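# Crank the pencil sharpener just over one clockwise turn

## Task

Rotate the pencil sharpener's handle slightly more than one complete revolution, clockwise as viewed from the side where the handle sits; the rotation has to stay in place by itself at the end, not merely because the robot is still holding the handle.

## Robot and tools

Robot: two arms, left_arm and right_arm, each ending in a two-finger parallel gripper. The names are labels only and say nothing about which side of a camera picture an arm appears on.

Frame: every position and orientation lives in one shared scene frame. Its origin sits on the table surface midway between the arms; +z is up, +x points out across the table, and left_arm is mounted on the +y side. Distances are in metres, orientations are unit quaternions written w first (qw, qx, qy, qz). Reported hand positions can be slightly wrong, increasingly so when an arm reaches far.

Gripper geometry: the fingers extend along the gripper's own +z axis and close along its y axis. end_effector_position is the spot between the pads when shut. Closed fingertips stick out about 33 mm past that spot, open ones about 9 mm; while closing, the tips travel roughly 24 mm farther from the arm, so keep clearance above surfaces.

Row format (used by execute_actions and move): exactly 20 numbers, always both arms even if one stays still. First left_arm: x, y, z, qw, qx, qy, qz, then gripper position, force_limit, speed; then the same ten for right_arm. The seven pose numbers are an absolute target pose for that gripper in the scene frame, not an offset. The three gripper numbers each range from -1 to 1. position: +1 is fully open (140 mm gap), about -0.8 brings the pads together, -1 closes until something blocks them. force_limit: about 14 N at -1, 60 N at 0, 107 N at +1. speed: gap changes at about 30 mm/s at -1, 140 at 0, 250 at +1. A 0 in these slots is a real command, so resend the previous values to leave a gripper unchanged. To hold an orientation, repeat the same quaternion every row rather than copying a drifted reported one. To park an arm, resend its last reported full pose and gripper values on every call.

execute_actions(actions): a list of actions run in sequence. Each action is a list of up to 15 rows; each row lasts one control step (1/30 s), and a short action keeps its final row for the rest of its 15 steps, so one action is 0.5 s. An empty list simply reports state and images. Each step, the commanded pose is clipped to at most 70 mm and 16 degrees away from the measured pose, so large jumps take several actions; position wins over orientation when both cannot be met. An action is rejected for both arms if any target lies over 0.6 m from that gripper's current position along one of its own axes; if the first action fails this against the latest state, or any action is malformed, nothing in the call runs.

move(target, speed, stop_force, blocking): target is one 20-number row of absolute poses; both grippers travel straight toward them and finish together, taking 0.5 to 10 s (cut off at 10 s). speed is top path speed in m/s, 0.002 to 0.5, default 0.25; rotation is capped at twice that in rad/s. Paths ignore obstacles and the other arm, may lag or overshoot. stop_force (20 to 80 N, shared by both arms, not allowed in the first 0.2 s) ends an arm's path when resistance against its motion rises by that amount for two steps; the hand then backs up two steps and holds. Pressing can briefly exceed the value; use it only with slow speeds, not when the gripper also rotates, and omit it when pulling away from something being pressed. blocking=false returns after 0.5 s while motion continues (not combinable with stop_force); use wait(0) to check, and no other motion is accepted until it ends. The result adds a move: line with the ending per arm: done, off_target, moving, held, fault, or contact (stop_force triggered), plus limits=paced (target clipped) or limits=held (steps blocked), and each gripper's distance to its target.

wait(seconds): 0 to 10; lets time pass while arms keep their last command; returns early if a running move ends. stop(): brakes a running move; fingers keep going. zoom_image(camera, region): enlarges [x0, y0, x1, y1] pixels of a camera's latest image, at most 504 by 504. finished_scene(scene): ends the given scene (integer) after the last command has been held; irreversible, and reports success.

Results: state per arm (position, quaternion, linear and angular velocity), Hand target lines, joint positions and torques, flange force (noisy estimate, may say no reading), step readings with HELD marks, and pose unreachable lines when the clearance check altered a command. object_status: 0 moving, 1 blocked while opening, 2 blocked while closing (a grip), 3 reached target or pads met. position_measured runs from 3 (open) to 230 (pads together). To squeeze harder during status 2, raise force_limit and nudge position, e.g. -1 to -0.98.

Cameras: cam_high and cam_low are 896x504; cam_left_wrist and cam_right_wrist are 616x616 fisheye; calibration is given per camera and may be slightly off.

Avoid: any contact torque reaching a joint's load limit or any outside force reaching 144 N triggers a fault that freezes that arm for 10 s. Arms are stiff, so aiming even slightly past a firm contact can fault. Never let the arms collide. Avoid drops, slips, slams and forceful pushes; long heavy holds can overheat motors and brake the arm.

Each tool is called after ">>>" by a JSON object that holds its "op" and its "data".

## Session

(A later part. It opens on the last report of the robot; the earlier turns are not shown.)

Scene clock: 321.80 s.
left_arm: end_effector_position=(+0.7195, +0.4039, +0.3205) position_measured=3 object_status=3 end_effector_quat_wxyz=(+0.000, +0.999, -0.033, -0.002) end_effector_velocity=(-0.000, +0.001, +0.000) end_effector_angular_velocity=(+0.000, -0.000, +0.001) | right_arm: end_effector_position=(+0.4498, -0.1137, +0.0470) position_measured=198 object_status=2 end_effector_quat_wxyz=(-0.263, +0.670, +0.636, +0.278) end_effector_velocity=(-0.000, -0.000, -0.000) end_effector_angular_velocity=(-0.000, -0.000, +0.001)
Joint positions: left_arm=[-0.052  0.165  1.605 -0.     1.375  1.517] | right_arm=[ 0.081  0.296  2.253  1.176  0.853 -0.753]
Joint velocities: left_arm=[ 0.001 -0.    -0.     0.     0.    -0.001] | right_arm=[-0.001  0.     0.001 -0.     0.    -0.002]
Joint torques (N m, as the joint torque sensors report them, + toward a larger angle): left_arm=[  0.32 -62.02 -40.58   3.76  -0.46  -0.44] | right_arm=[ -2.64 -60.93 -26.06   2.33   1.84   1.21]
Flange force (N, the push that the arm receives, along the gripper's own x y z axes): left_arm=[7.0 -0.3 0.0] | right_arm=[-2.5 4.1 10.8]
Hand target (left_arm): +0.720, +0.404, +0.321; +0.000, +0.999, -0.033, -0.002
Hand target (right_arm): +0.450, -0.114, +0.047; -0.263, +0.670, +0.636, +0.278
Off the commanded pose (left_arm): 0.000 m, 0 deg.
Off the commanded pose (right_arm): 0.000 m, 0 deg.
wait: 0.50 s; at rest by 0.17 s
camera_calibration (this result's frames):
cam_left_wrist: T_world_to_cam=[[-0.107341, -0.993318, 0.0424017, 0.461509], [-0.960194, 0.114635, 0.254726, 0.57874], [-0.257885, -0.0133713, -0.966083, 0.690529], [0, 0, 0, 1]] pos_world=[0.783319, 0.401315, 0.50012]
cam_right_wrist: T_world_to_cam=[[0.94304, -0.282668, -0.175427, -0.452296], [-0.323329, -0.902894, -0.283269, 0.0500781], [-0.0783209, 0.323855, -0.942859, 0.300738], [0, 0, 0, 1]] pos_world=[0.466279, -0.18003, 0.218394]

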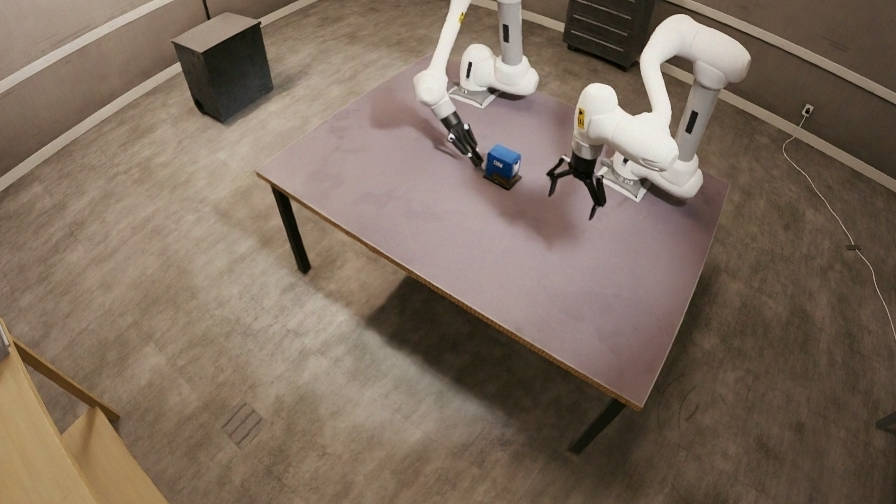

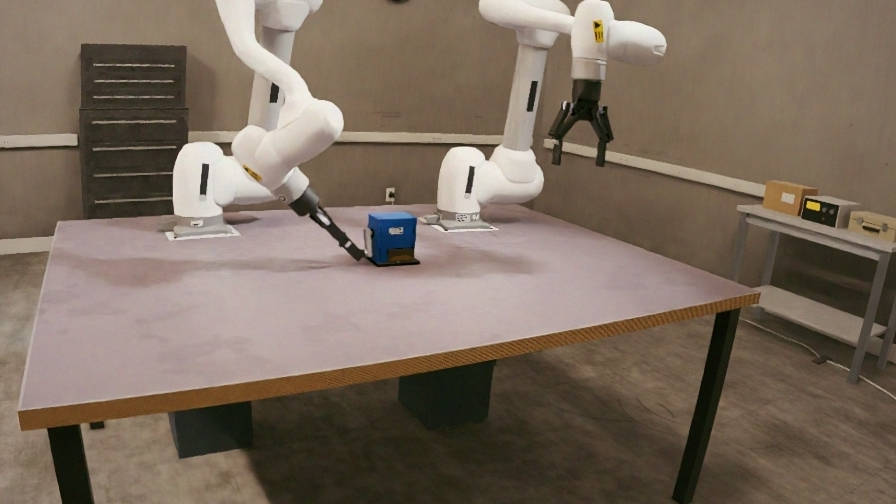

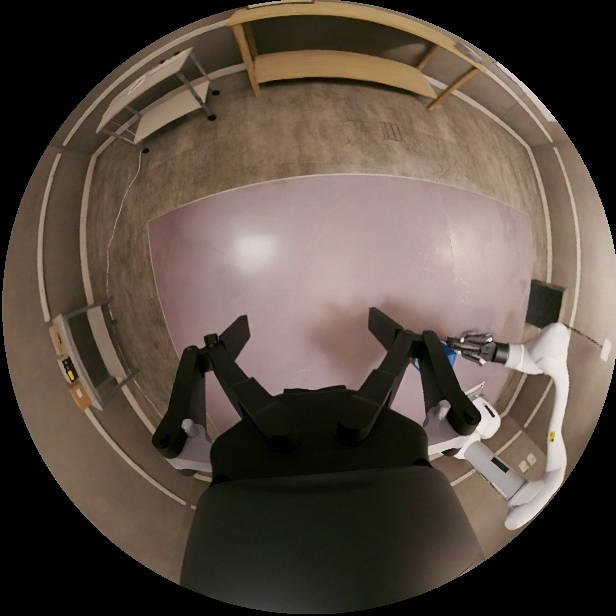

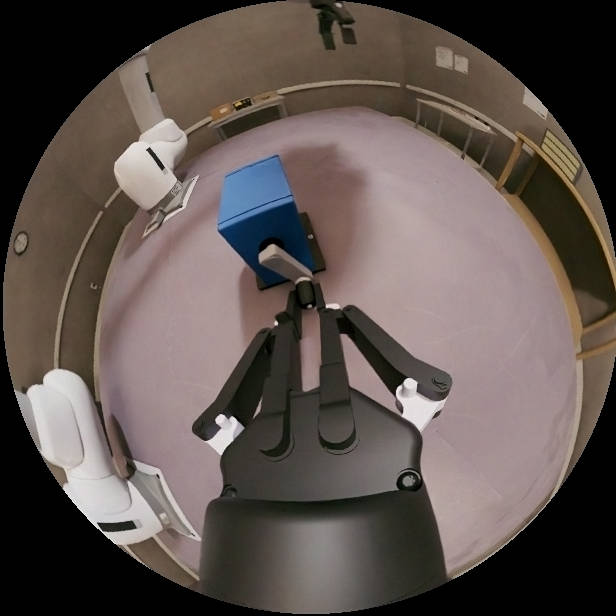

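>>> {"op": "execute_actions", "data": {"actions": [[[0.7195,0.4039,0.3205,0,0.999,-0.033,-0.002,1,0,0,0.4496,-0.1137,0.0467,-0.2634,0.6702,0.6360,0.2776,-1,-1,-0.6],[0.7195,0.4039,0.3205,0,0.999,-0.033,-0.002,1,0,0,0.4489,-0.1137,0.0464,-0.2634,0.6702,0.6360,0.2776,-1,-1,-0.6],[0.7195,0.4039,0.3205,0,0.999,-0.033,-0.002,1,0,0,0.4477,-0.1136,0.0460,-0.2634,0.6702,0.6360,0.2776,-1,-1,-0.6],[0.7195,0.4039,0.3205,0,0.999,-0.033,-0.002,1,0,0,0.4460,-0.1136,0.0455,-0.2634,0.6702,0.6360,0.2776,-1,-1,-0.6],[0.7195,0.4039,0.3205,0,0.999,-0.033,-0.002,1,0,0,0.4437,-0.1135,0.0448,-0.2634,0.6702,0.6360,0.2776,-1,-1,-0.6],[0.7195,0.4039,0.3205,0,0.999,-0.033,-0.002,1,0,0,0.4410,-0.1134,0.0442,-0.2634,0.6702,0.6360,0.2776,-1,-1,-0.6],[0.7195,0.4039,0.3205,0,0.999,-0.033,-0.002,1,0,0,0.4376,-0.1133,0.0437,-0.2634,0.6702,0.6360,0.2776,-1,-1,-0.6],[0.7195,0.4039,0.3205,0,0.999,-0.033,-0.002,1,0,0,0.4338,-0.1131,0.0433,-0.2634,0.6702,0.6360,0.2776,-1,-1,-0.6],[0.7195,0.4039,0.3205,0,0.999,-0.033,-0.002,1,0,0,0.4296,-0.1130,0.0432,-0.2634,0.6702,0.6360,0.2776,-1,-1,-0.6],[0.7195,0.4039,0.3205,0,0.999,-0.033,-0.002,1,0,0,0.4255,-0.1128,0.0435,-0.2634,0.6702,0.6360,0.2776,-1,-1,-0.6],[0.7195,0.4039,0.3205,0,0.999,-0.033,-0.002,1,0,0,0.4214,-0.1127,0.0441,-0.2634,0.6702,0.6360,0.2776,-1,-1,-0.6],[0.7195,0.4039,0.3205,0,0.999,-0.033,-0.002,1,0,0,0.4174,-0.1125,0.0450,-0.2634,0.6702,0.6360,0.2776,-1,-1,-0.6],[0.7195,0.4039,0.3205,0,0.999,-0.033,-0.002,1,0,0,0.4134,-0.1124,0.0462,-0.2634,0.6702,0.6360,0.2776,-1,-1,-0.6],[0.7195,0.4039,0.3205,0,0.999,-0.033,-0.002,1,0,0,0.4096,-0.1122,0.0478,-0.2634,0.6702,0.6360,0.2776,-1,-1,-0.6],[0.7195,0.4039,0.3205,0,0.999,-0.033,-0.002,1,0,0,0.4059,-0.1121,0.0496,-0.2634,0.6702,0.6360,0.2776,-1,-1,-0.6]],[[0.7195,0.4039,0.3205,0,0.999,-0.033,-0.002,1,0,0,0.4023,-0.1120,0.0517,-0.2634,0.6702,0.6360,0.2776,-1,-1,-0.6],[0.7195,0.4039,0.3205,0,0.999,-0.033,-0.002,1,0,0,0.3989,-0.1118,0.0540,-0.2634,0.6702,0.6360,0.2776,-1,-1,-0.6],[0.7195,0.4039,0.3205,0,0.999,-0.033,-0.002,1,0,0,0.3957,-0.1117,0.0567,-0.2634,0.6702,0.6360,0.2776,-1,-1,-0.6],[0.7195,0.4039,0.3205,0,0.999,-0.033,-0.002,1,0,0,0.3927,-0.1116,0.0595,-0.2634,0.6702,0.6360,0.2776,-1,-1,-0.6],[0.7195,0.4039,0.3205,0,0.999,-0.033,-0.002,1,0,0,0.3900,-0.1115,0.0626,-0.2634,0.6702,0.6360,0.2776,-1,-1,-0.6],[0.7195,0.4039,0.3205,0,0.999,-0.033,-0.002,1,0,0,0.3875,-0.1114,0.0659,-0.2634,0.6702,0.6360,0.2776,-1,-1,-0.6],[0.7195,0.4039,0.3205,0,0.999,-0.033,-0.002,1,0,0,0.3852,-0.1113,0.0694,-0.2634,0.6702,0.6360,0.2776,-1,-1,-0.6],[0.7195,0.4039,0.3205,0,0.999,-0.033,-0.002,1,0,0,0.3832,-0.1112,0.0730,-0.2634,0.6702,0.6360,0.2776,-1,-1,-0.6],[0.7195,0.4039,0.3205,0,0.999,-0.033,-0.002,1,0,0,0.3815,-0.1112,0.0768,-0.2634,0.6702,0.6360,0.2776,-1,-1,-0.6],[0.7195,0.4039,0.3205,0,0.999,-0.033,-0.002,1,0,0,0.3802,-0.1111,0.0807,-0.2634,0.6702,0.6360,0.2776,-1,-1,-0.6],[0.7195,0.4039,0.3205,0,0.999,-0.033,-0.002,1,0,0,0.3791,-0.1111,0.0847,-0.2634,0.6702,0.6360,0.2776,-1,-1,-0.6],[0.7195,0.4039,0.3205,0,0.999,-0.033,-0.002,1,0,0,0.3783,-0.1111,0.0887,-0.2634,0.6702,0.6360,0.2776,-1,-1,-0.6],[0.7195,0.4039,0.3205,0,0.999,-0.033,-0.002,1,0,0,0.3778,-0.1111,0.0929,-0.2634,0.6702,0.6360,0.2776,-1,-1,-0.6],[0.7195,0.4039,0.3205,0,0.999,-0.033,-0.002,1,0,0,0.3777,-0.1110,0.0970,-0.2634,0.6702,0.6360,0.2776,-1,-1,-0.6],[0.7195,0.4039,0.3205,0,0.999,-0.033,-0.002,1,0,0,0.3779,-0.1111,0.1011,-0.2634,0.6702,0.6360,0.2776,-1,-1,-0.6]],[[0.7195,0.4039,0.3205,0,0.999,-0.033,-0.002,1,0,0,0.3784,-0.1111,0.1052,-0.2634,0.6702,0.6360,0.2776,-1,-1,-0.6],[0.7195,0.4039,0.3205,0,0.999,-0.033,-0.002,1,0,0,0.3792,-0.1111,0.1093,-0.2634,0.6702,0.6360,0.2776,-1,-1,-0.6],[0.7195,0.4039,0.3205,0,0.999,-0.033,-0.002,1,0,0,0.3803,-0.1111,0.1133,-0.2634,0.6702,0.6360,0.2776,-1,-1,-0.6],[0.7195,0.4039,0.3205,0,0.999,-0.033,-0.002,1,0,0,0.3818,-0.1112,0.1172,-0.2634,0.6702,0.6360,0.2776,-1,-1,-0.6],[0.7195,0.4039,0.3205,0,0.999,-0.033,-0.002,1,0,0,0.3835,-0.1113,0.1209,-0.2634,0.6702,0.6360,0.2776,-1,-1,-0.6],[0.7195,0.4039,0.3205,0,0.999,-0.033,-0.002,1,0,0,0.3855,-0.1113,0.1245,-0.2634,0.6702,0.6360,0.2776,-1,-1,-0.6],[0.7195,0.4039,0.3205,0,0.999,-0.033,-0.002,1,0,0,0.3878,-0.1114,0.1280,-0.2634,0.6702,0.6360,0.2776,-1,-1,-0.6],[0.7195,0.4039,0.3205,0,0.999,-0.033,-0.002,1,0,0,0.3903,-0.1115,0.1312,-0.2634,0.6702,0.6360,0.2776,-1,-1,-0.6],[0.7195,0.4039,0.3205,0,0.999,-0.033,-0.002,1,0,0,0.3931,-0.1116,0.1343,-0.2634,0.6702,0.6360,0.2776,-1,-1,-0.6],[0.7195,0.4039,0.3205,0,0.999,-0.033,-0.002,1,0,0,0.3962,-0.1117,0.1371,-0.2634,0.6702,0.6360,0.2776,-1,-1,-0.6],[0.7195,0.4039,0.3205,0,0.999,-0.033,-0.002,1,0,0,0.3994,-0.1118,0.1397,-0.2634,0.6702,0.6360,0.2776,-1,-1,-0.6],[0.7195,0.4039,0.3205,0,0.999,-0.033,-0.002,1,0,0,0.4028,-0.1120,0.1420,-0.2634,0.6702,0.6360,0.2776,-1,-1,-0.6],[0.7195,0.4039,0.3205,0,0.999,-0.033,-0.002,1,0,0,0.4064,-0.1121,0.1441,-0.2634,0.6702,0.6360,0.2776,-1,-1,-0.6],[0.7195,0.4039,0.3205,0,0.999,-0.033,-0.002,1,0,0,0.4101,-0.1122,0.1459,-0.2634,0.6702,0.6360,0.2776,-1,-1,-0.6],[0.7195,0.4039,0.3205,0,0.999,-0.033,-0.002,1,0,0,0.4140,-0.1124,0.1474,-0.2634,0.6702,0.6360,0.2776,-1,-1,-0.6]],[[0.7195,0.4039,0.3205,0,0.999,-0.033,-0.002,1,0,0,0.4180,-0.1125,0.1485,-0.2634,0.6702,0.6360,0.2776,-1,-1,-0.6],[0.7195,0.4039,0.3205,0,0.999,-0.033,-0.002,1,0,0,0.4220,-0.1127,0.1494,-0.2634,0.6702,0.6360,0.2776,-1,-1,-0.6],[0.7195,0.4039,0.3205,0,0.999,-0.033,-0.002,1,0,0,0.4261,-0.1128,0.1500,-0.2634,0.6702,0.6360,0.2776,-1,-1,-0.6],[0.7195,0.4039,0.3205,0,0.999,-0.033,-0.002,1,0,0,0.4302,-0.1130,0.1502,-0.2634,0.6702,0.6360,0.2776,-1,-1,-0.6],[0.7195,0.4039,0.3205,0,0.999,-0.033,-0.002,1,0,0,0.4344,-0.1131,0.1501,-0.2634,0.6702,0.6360,0.2776,-1,-1,-0.6],[0.7195,0.4039,0.3205,0,0.999,-0.033,-0.002,1,0,0,0.4385,-0.1133,0.1497,-0.2634,0.6702,0.6360,0.2776,-1,-1,-0.6],[0.7195,0.4039,0.3205,0,0.999,-0.033,-0.002,1,0,0,0.4426,-0.1134,0.1490,-0.2634,0.6702,0.6360,0.2776,-1,-1,-0.6],[0.7195,0.4039,0.3205,0,0.999,-0.033,-0.002,1,0,0,0.4464,-0.1136,0.1480,-0.2634,0.6702,0.6360,0.2776,-1,-1,-0.6],[0.7195,0.4039,0.3205,0,0.999,-0.033,-0.002,1,0,0,0.4495,-0.1137,0.1469,-0.2634,0.6702,0.6360,0.2776,-1,-1,-0.6],[0.7195,0.4039,0.3205,0,0.999,-0.033,-0.002,1,0,0,0.4521,-0.1138,0.1458,-0.2634,0.6702,0.6360,0.2776,-1,-1,-0.6],[0.7195,0.4039,0.3205,0,0.999,-0.033,-0.002,1,0,0,0.4542,-0.1139,0.1449,-0.2634,0.6702,0.6360,0.2776,-1,-1,-0.6],[0.7195,0.4039,0.3205,0,0.999,-0.033,-0.002,1,0,0,0.4558,-0.1139,0.1440,-0.2634,0.6702,0.6360,0.2776,-1,-1,-0.6],[0.7195,0.4039,0.3205,0,0.999,-0.033,-0.002,1,0,0,0.4569,-0.1140,0.1434,-0.2634,0.6702,0.6360,0.2776,-1,-1,-0.6],[0.7195,0.4039,0.3205,0,0.999,-0.033,-0.002,1,0,0,0.4576,-0.1140,0.1430,-0.2634,0.6702,0.6360,0.2776,-1,-1,-0.6],[0.7195,0.4039,0.3205,0,0.999,-0.033,-0.002,1,0,0,0.4579,-0.1140,0.1429,-0.2634,0.6702,0.6360,0.2776,-1,-1,-0.6]]]}}

Scene clock: 375.33 s.
left_arm: end_effector_position=(+0.7195, +0.4039, +0.3205) position_measured=3 object_status=3 end_effector_quat_wxyz=(+0.000, +0.999, -0.033, -0.002) end_effector_velocity=(-0.000, +0.000, -0.000) end_effector_angular_velocity=(-0.001, +0.001, +0.002) | right_arm: end_effector_position=(+0.4570, -0.1139, +0.1433) position_measured=198 object_status=2 end_effector_quat_wxyz=(-0.264, +0.670, +0.636, +0.278) end_effector_velocity=(+0.024, -0.001, -0.013) end_effector_angular_velocity=(-0.004, -0.002, -0.003)
Joint positions: left_arm=[-0.052  0.165  1.605 -0.     1.375  1.517] | right_arm=[ 0.079  0.156  2.178  1.023  0.953 -0.51 ]
Joint velocities: left_arm=[ 0.001  0.     0.    -0.001  0.001 -0.001] | right_arm=[-0.006  0.048 -0.03   0.007 -0.011 -0.021]
Joint torques (N m, as the joint torque sensors report them, + toward a larger angle): left_arm=[ -1.39 -62.03 -41.08   3.78  -0.59  -0.23] | right_arm=[ -1.45 -54.65 -31.19   3.38   1.43   1.14]
Flange force (N, the push that the arm receives, along the gripper's own x y z axes): left_arm=[6.3 -2.6 0.6] | right_arm=[2.5 1.5 5.4]
Flange force at the end of the 1st action (N, along the gripper's axes at the end of the call): left_arm=[6.7 0.8 0.3] | right_arm=[3.8 5.9 -4.2]
Flange force at the end of the 2nd action (N, along the gripper's axes at the end of the call): left_arm=[6.0 0.6 1.3] | right_arm=[-15.5 27.8 9.1]
Flange force at the end of the 3rd action (N, along the gripper's axes at the end of the call): left_arm=[6.3 0.8 -0.1] | right_arm=[-9.5 3.4 17.7]
Hand target (left_arm): +0.720, +0.404, +0.321; +0.000, +0.999, -0.033, -0.002
Hand target (right_arm): +0.458, -0.114, +0.143; -0.263, +0.670, +0.636, +0.278
Off the commanded pose (left_arm): 0.000 m, 0 deg.
Off the commanded pose (right_arm): 0.001 m, 0 deg.
Step readings (end_effector_position; steps 1 to 15: 1st action; 16 to 30: 2nd action; 31 to 45: 3rd action; 46 to 60: 4th action):
0: left_arm (+0.7195, +0.4039, +0.3205) | right_arm (+0.4498, -0.1137, +0.0470)
1: left_arm (+0.7195, +0.4039, +0.3205) | right_arm (+0.4498, -0.1137, +0.0470)
2: left_arm (+0.7195, +0.4039, +0.3205) | right_arm (+0.4496, -0.1137, +0.0469)
4: left_arm (+0.7195, +0.4039, +0.3205) | right_arm (+0.4481, -0.1136, +0.0462)
8: left_arm (+0.7195, +0.4039, +0.3205) | right_arm (+0.4396, -0.1134, +0.0440)
15: left_arm (+0.7195, +0.4039, +0.3205) | right_arm (+0.4129, -0.1124, +0.0465)
16: left_arm (+0.7195, +0.4039, +0.3205) | right_arm (+0.4093, -0.1122, +0.0480)
17: left_arm (+0.7195, +0.4039, +0.3205) | right_arm (+0.4057, -0.1121, +0.0498)
19: left_arm (+0.7195, +0.4039, +0.3205) | right_arm (+0.3992, -0.1119, +0.0540)
23: left_arm (+0.7195, +0.4039, +0.3205) | right_arm (+0.3878, -0.1114, +0.0657)
30: left_arm (+0.7195, +0.4039, +0.3205) | right_arm (+0.3779, -0.1111, +0.0927)
31: left_arm (+0.7195, +0.4039, +0.3205) | right_arm (+0.3778, -0.1111, +0.0970)
32: left_arm (+0.7195, +0.4039, +0.3205) | right_arm (+0.3780, -0.1111, +0.1013)
34: left_arm (+0.7195, +0.4039, +0.3205) | right_arm (+0.3793, -0.1110, +0.1097)
38: left_arm (+0.7195, +0.4039, +0.3205) | right_arm (+0.3860, -0.1113, +0.1252)
45: left_arm (+0.7195, +0.4039, +0.3205) | right_arm (+0.4073, -0.1121, +0.1446)
46: left_arm (+0.7195, +0.4039, +0.3205) | right_arm (+0.4111, -0.1123, +0.1463)
47: left_arm (+0.7195, +0.4039, +0.3205) | right_arm (+0.4150, -0.1124, +0.1477)
49: left_arm (+0.7195, +0.4039, +0.3205) | right_arm (+0.4231, -0.1128, +0.1495)
53: left_arm (+0.7195, +0.4039, +0.3205) | right_arm (+0.4392, -0.1133, +0.1495)
60: end_effector_position above
camera_calibration (this result's frames):
cam_left_wrist: T_world_to_cam=[[-0.107341, -0.993318, 0.0424019, 0.461509], [-0.960194, 0.114635, 0.254726, 0.57874], [-0.257885, -0.0133714, -0.966083, 0.69053], [0, 0, 0, 1]] pos_world=[0.783319, 0.401315, 0.50012]
cam_right_wrist: T_world_to_cam=[[0.943032, -0.282589, -0.175597, -0.44224], [-0.323314, -0.902879, -0.283332, 0.0795878], [-0.0784759, 0.323964, -0.942809, 0.392275], [0, 0, 0, 1]] pos_world=[0.473563, -0.180197, 0.314735]

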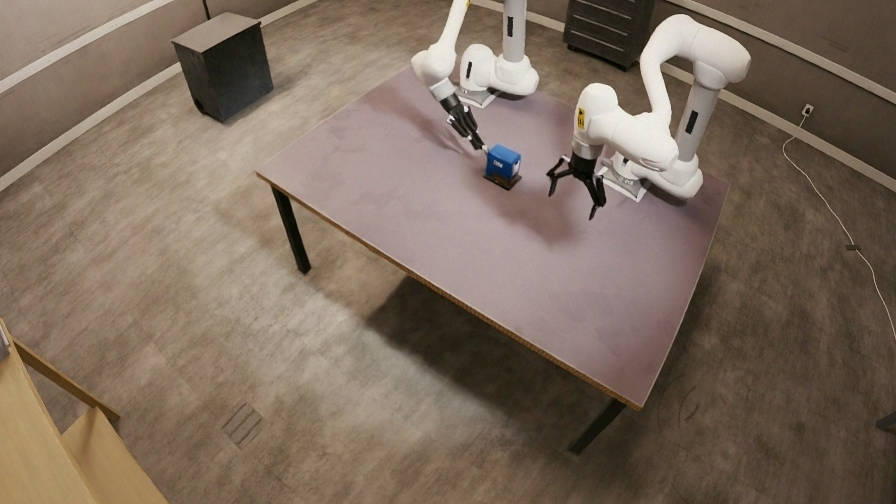

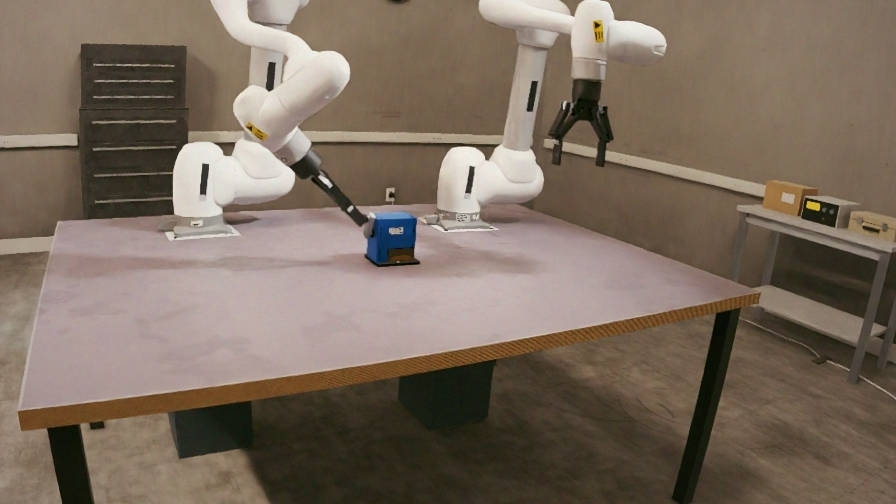

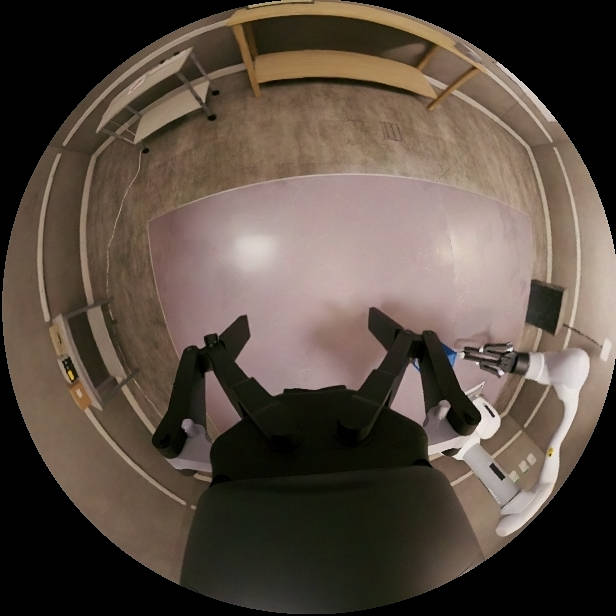

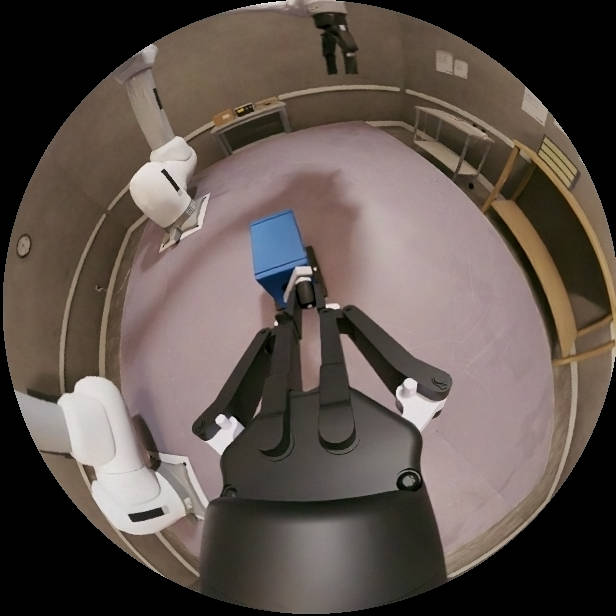

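>>> {"op": "execute_actions", "data": {"actions": [[[0.7195,0.4039,0.3205,0,0.999,-0.033,-0.002,1,0,0,0.4579,-0.1140,0.1429,-0.2634,0.6702,0.6360,0.2776,-0.3,-1,0],[0.7195,0.4039,0.3205,0,0.999,-0.033,-0.002,1,0,0,0.4579,-0.1140,0.1429,-0.2634,0.6702,0.6360,0.2776,-0.3,-1,0],[0.7195,0.4039,0.3205,0,0.999,-0.033,-0.002,1,0,0,0.4579,-0.1140,0.1429,-0.2634,0.6702,0.6360,0.2776,-0.3,-1,0],[0.7195,0.4039,0.3205,0,0.999,-0.033,-0.002,1,0,0,0.4579,-0.1140,0.1429,-0.2634,0.6702,0.6360,0.2776,-0.3,-1,0],[0.7195,0.4039,0.3205,0,0.999,-0.033,-0.002,1,0,0,0.4579,-0.1148,0.1437,-0.2634,0.6702,0.6360,0.2776,-0.3,-1,0],[0.7195,0.4039,0.3205,0,0.999,-0.033,-0.002,1,0,0,0.4578,-0.1168,0.1457,-0.2634,0.6702,0.6360,0.2776,-0.3,-1,0],[0.7195,0.4039,0.3205,0,0.999,-0.033,-0.002,1,0,0,0.4576,-0.1198,0.1487,-0.2634,0.6702,0.6360,0.2776,-0.3,-1,0],[0.7195,0.4039,0.3205,0,0.999,-0.033,-0.002,1,0,0,0.4574,-0.1236,0.1525,-0.2634,0.6702,0.6360,0.2776,-0.3,-1,0],[0.7195,0.4039,0.3205,0,0.999,-0.033,-0.002,1,0,0,0.4572,-0.1278,0.1567,-0.2634,0.6702,0.6360,0.2776,-0.3,-1,0],[0.7195,0.4039,0.3205,0,0.999,-0.033,-0.002,1,0,0,0.4570,-0.1320,0.1609,-0.2634,0.6702,0.6360,0.2776,-0.3,-1,0],[0.7195,0.4039,0.3205,0,0.999,-0.033,-0.002,1,0,0,0.4568,-0.1358,0.1647,-0.2634,0.6702,0.6360,0.2776,-0.3,-1,0],[0.7195,0.4039,0.3205,0,0.999,-0.033,-0.002,1,0,0,0.4566,-0.1388,0.1677,-0.2634,0.6702,0.6360,0.2776,-0.3,-1,0],[0.7195,0.4039,0.3205,0,0.999,-0.033,-0.002,1,0,0,0.4565,-0.1408,0.1697,-0.2634,0.6702,0.6360,0.2776,-0.3,-1,0],[0.7195,0.4039,0.3205,0,0.999,-0.033,-0.002,1,0,0,0.4565,-0.1418,0.1707,-0.2634,0.6702,0.6360,0.2776,-0.3,-1,0],[0.7195,0.4039,0.3205,0,0.999,-0.033,-0.002,1,0,0,0.4565,-0.1420,0.1709,-0.2634,0.6702,0.6360,0.2776,-0.3,-1,0]]]}}

>>> {"op": "wait", "data": {"seconds": 1.5}}

>>> {"op": "zoom_image", "data": {"camera": "cam_right_wrist", "region": [230, 190, 370, 330]}}

>>> {"op": "zoom_image", "data": {"camera": "cam_low", "region": [320, 180, 430, 275]}}

Scene clock: 386.43 s.
left_arm: end_effector_position=(+0.7195, +0.4039, +0.3205) position_measured=3 object_status=3 end_effector_quat_wxyz=(+0.000, +0.999, -0.033, -0.002) end_effector_velocity=(+0.000, +0.000, +0.000) end_effector_angular_velocity=(+0.000, -0.001, -0.001) | right_arm: end_effector_position=(+0.4567, -0.1407, +0.1696) position_measured=167 object_status=3 end_effector_quat_wxyz=(-0.263, +0.670, +0.636, +0.278) end_effector_velocity=(-0.001, -0.043, +0.044) end_effector_angular_velocity=(+0.003, +0.002, -0.000)
Joint positions: left_arm=[-0.052  0.165  1.605 -0.     1.375  1.517] | right_arm=[ 0.026  0.114  2.165  0.971  1.015 -0.481]
Joint velocities: left_arm=[ 0.001 -0.     0.     0.    -0.001  0.001] | right_arm=[-0.089 -0.065 -0.027 -0.079  0.11   0.045]
Joint torques (N m, as the joint torque sensors report them, + toward a larger angle): left_arm=[ -0.21 -62.15 -41.27   3.58  -0.48  -0.46] | right_arm=[  2.94 -42.86 -31.61   2.18   1.18   0.75]
Flange force (N, the push that the arm receives, along the gripper's own x y z axes): left_arm=[6.1 -1.2 1.2] | right_arm=[-5.0 6.9 8.6]
Hand target (left_arm): +0.720, +0.404, +0.321; +0.000, +0.999, -0.033, -0.002
Hand target (right_arm): +0.457, -0.142, +0.171; -0.263, +0.670, +0.636, +0.278
Off the commanded pose (left_arm): 0.000 m, 0 deg.
Off the commanded pose (right_arm): 0.002 m, 0 deg.
Step readings (end_effector_position):
0: left_arm (+0.7195, +0.4039, +0.3205) | right_arm (+0.4579, -0.1139, +0.1429)
1: left_arm (+0.7195, +0.4039, +0.3205) | right_arm (+0.4579, -0.1139, +0.1429)
2: left_arm (+0.7195, +0.4039, +0.3205) | right_arm (+0.4579, -0.1139, +0.1429)
4: left_arm (+0.7195, +0.4039, +0.3205) | right_arm (+0.4579, -0.1140, +0.1429)
8: left_arm (+0.7195, +0.4039, +0.3205) | right_arm (+0.4577, -0.1180, +0.1467)
15: end_effector_position above
camera_calibration (this result's frames):
cam_left_wrist: T_world_to_cam=[[-0.107341, -0.993318, 0.0424019, 0.461509], [-0.960194, 0.114635, 0.254726, 0.57874], [-0.257885, -0.0133715, -0.966083, 0.69053], [0, 0, 0, 1]] pos_world=[0.783319, 0.401315, 0.50012]
cam_right_wrist: T_world_to_cam=[[0.942972, -0.283155, -0.175005, -0.445024], [-0.323658, -0.90277, -0.283286, 0.0628535], [-0.0777751, 0.323773, -0.942933, 0.4254], [0, 0, 0, 1]] pos_world=[0.473073, -0.207002, 0.341048]

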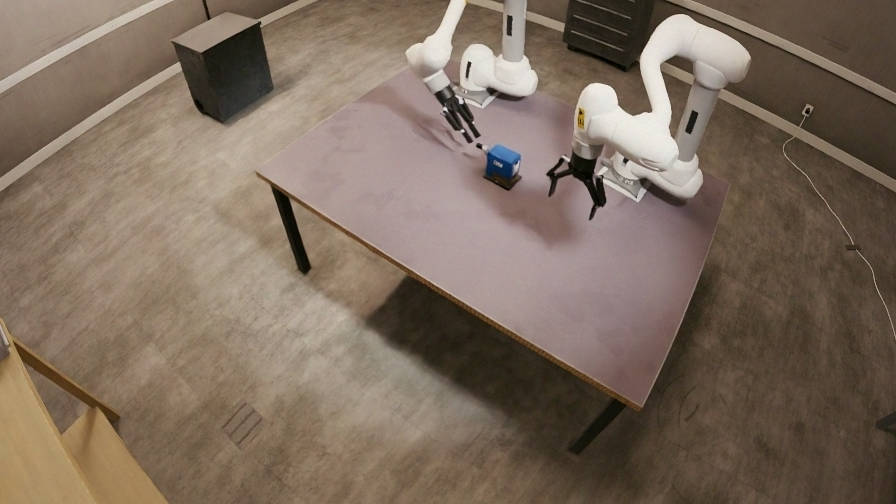

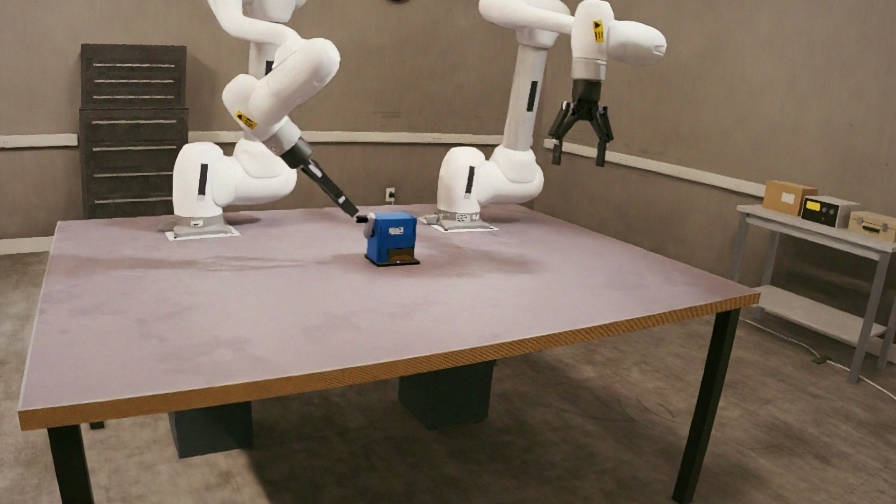

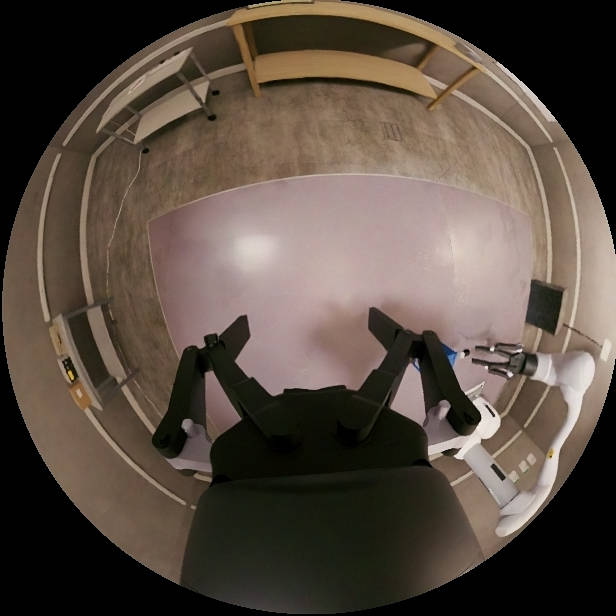

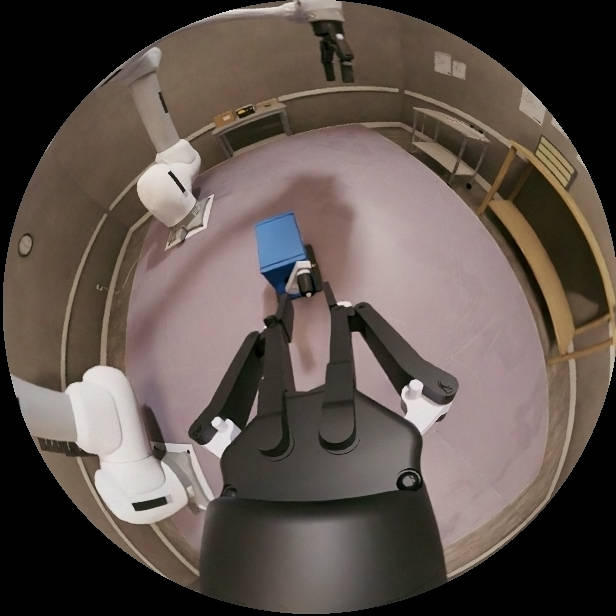

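Scene clock: 387.93 s.
left_arm: end_effector_position=(+0.7195, +0.4039, +0.3205) position_measured=3 object_status=3 end_effector_quat_wxyz=(+0.000, +0.999, -0.033, -0.002) end_effector_velocity=(+0.001, -0.000, -0.000) end_effector_angular_velocity=(-0.000, -0.001, -0.000) | right_arm: end_effector_position=(+0.4565, -0.1420, +0.1708) position_measured=167 object_status=3 end_effector_quat_wxyz=(-0.263, +0.670, +0.636, +0.278) end_effector_velocity=(-0.000, +0.000, +0.000) end_effector_angular_velocity=(+0.001, +0.000, -0.000)
Joint positions: left_arm=[-0.052  0.165  1.605 -0.     1.375  1.517] | right_arm=[ 0.023  0.112  2.164  0.969  1.018 -0.479]
Joint velocities: left_arm=[ 0.     0.001 -0.    -0.    -0.001  0.   ] | right_arm=[ 0.    -0.     0.     0.001  0.    -0.   ]
Joint torques (N m, as the joint torque sensors report them, + toward a larger angle): left_arm=[  0.38 -60.49 -39.64   3.77  -0.39  -0.4 ] | right_arm=[ -2.4  -49.59 -34.48   3.19   0.92   0.82]
Flange force (N, the push that the arm receives, along the gripper's own x y z axes): left_arm=[6.3 -0.1 -1.7] | right_arm=[-1.1 4.3 8.3]
Hand target (left_arm): +0.720, +0.404, +0.321; +0.000, +0.999, -0.033, -0.002
Hand target (right_arm): +0.457, -0.142, +0.171; -0.263, +0.670, +0.636, +0.278
Off the commanded pose (left_arm): 0.000 m, 0 deg.
Off the commanded pose (right_arm): 0.000 m, 0 deg.
wait: 1.50 s; at rest by 0.20 s
camera_calibration (this result's frames):
cam_left_wrist: T_world_to_cam=[[-0.107341, -0.993318, 0.0424018, 0.461509], [-0.960194, 0.114635, 0.254726, 0.57874], [-0.257885, -0.0133714, -0.966083, 0.690529], [0, 0, 0, 1]] pos_world=[0.783319, 0.401315, 0.50012]
cam_right_wrist: T_world_to_cam=[[0.942987, -0.2829, -0.175336, -0.44496], [-0.32352, -0.90283, -0.283253, 0.0619585], [-0.0781661, 0.323828, -0.942881, 0.42711], [0, 0, 0, 1]] pos_world=[0.473022, -0.208252, 0.342247]

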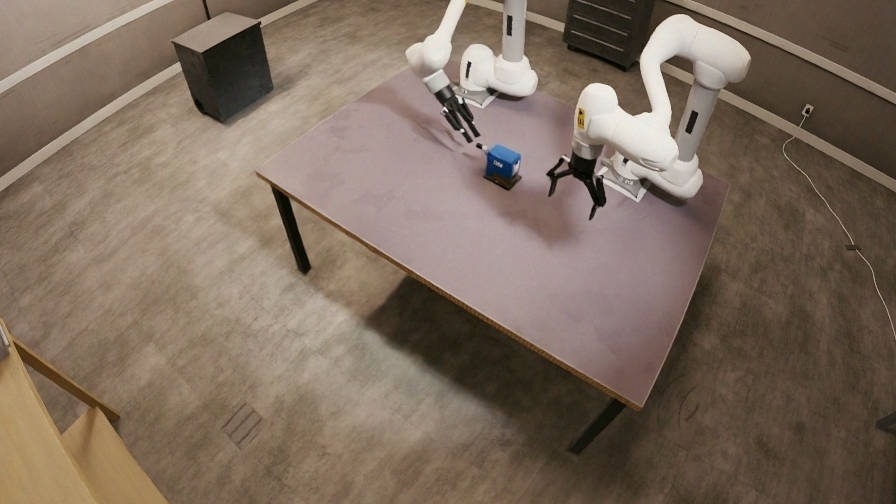

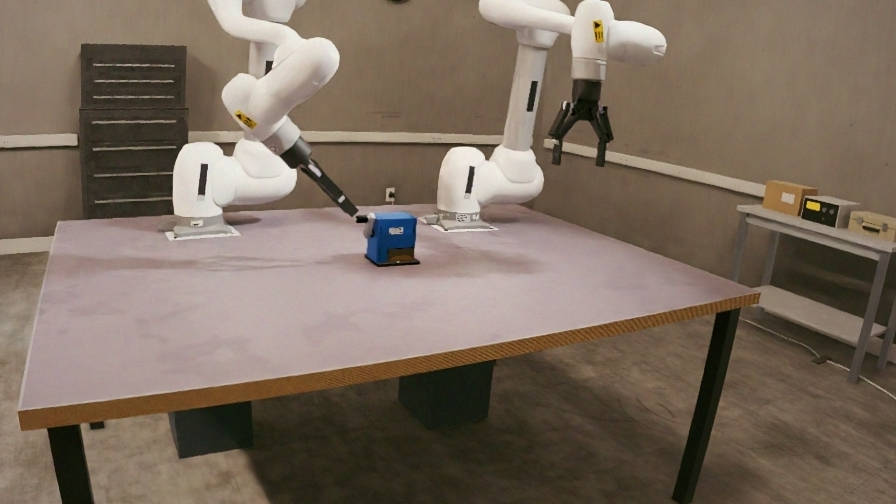

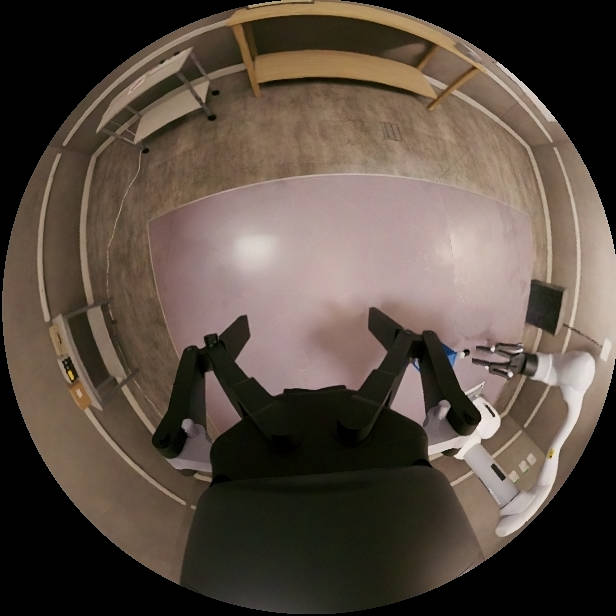

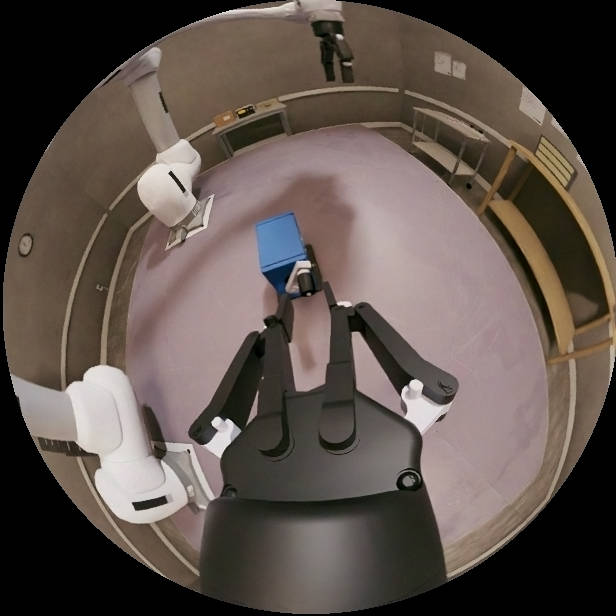

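Region (230, 190, 370, 330) of cam_right_wrist's 616x616 image, scaled by 3.600, with more detail than that image has.

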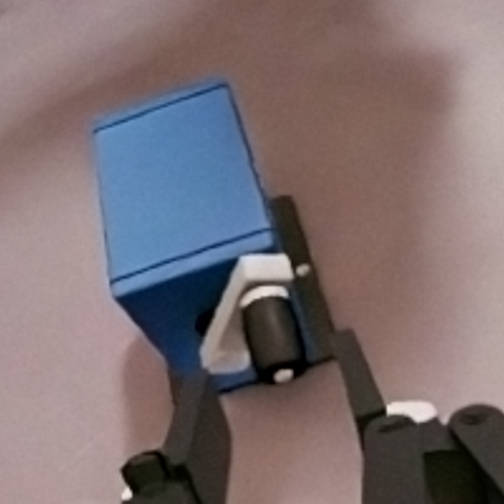

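Region (320, 180, 430, 275) of cam_low's 896x504 image, scaled by 4.582, with more detail than that image has; it fills the top 435 rows of this view, and the rest is white.

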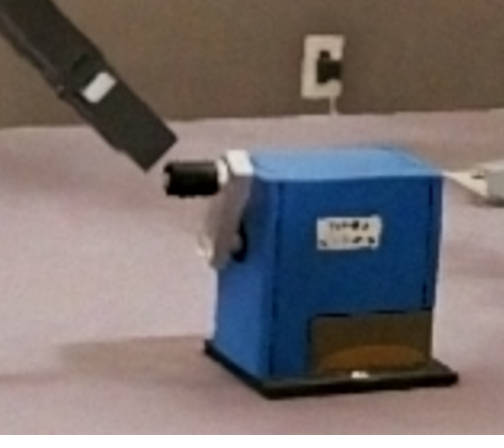

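The crank has gone about 390° clockwise and is staying put now that I've let go.

>>> {"op": "finished_scene", "data": {"scene": 1}}

The scene is finished: the task was done.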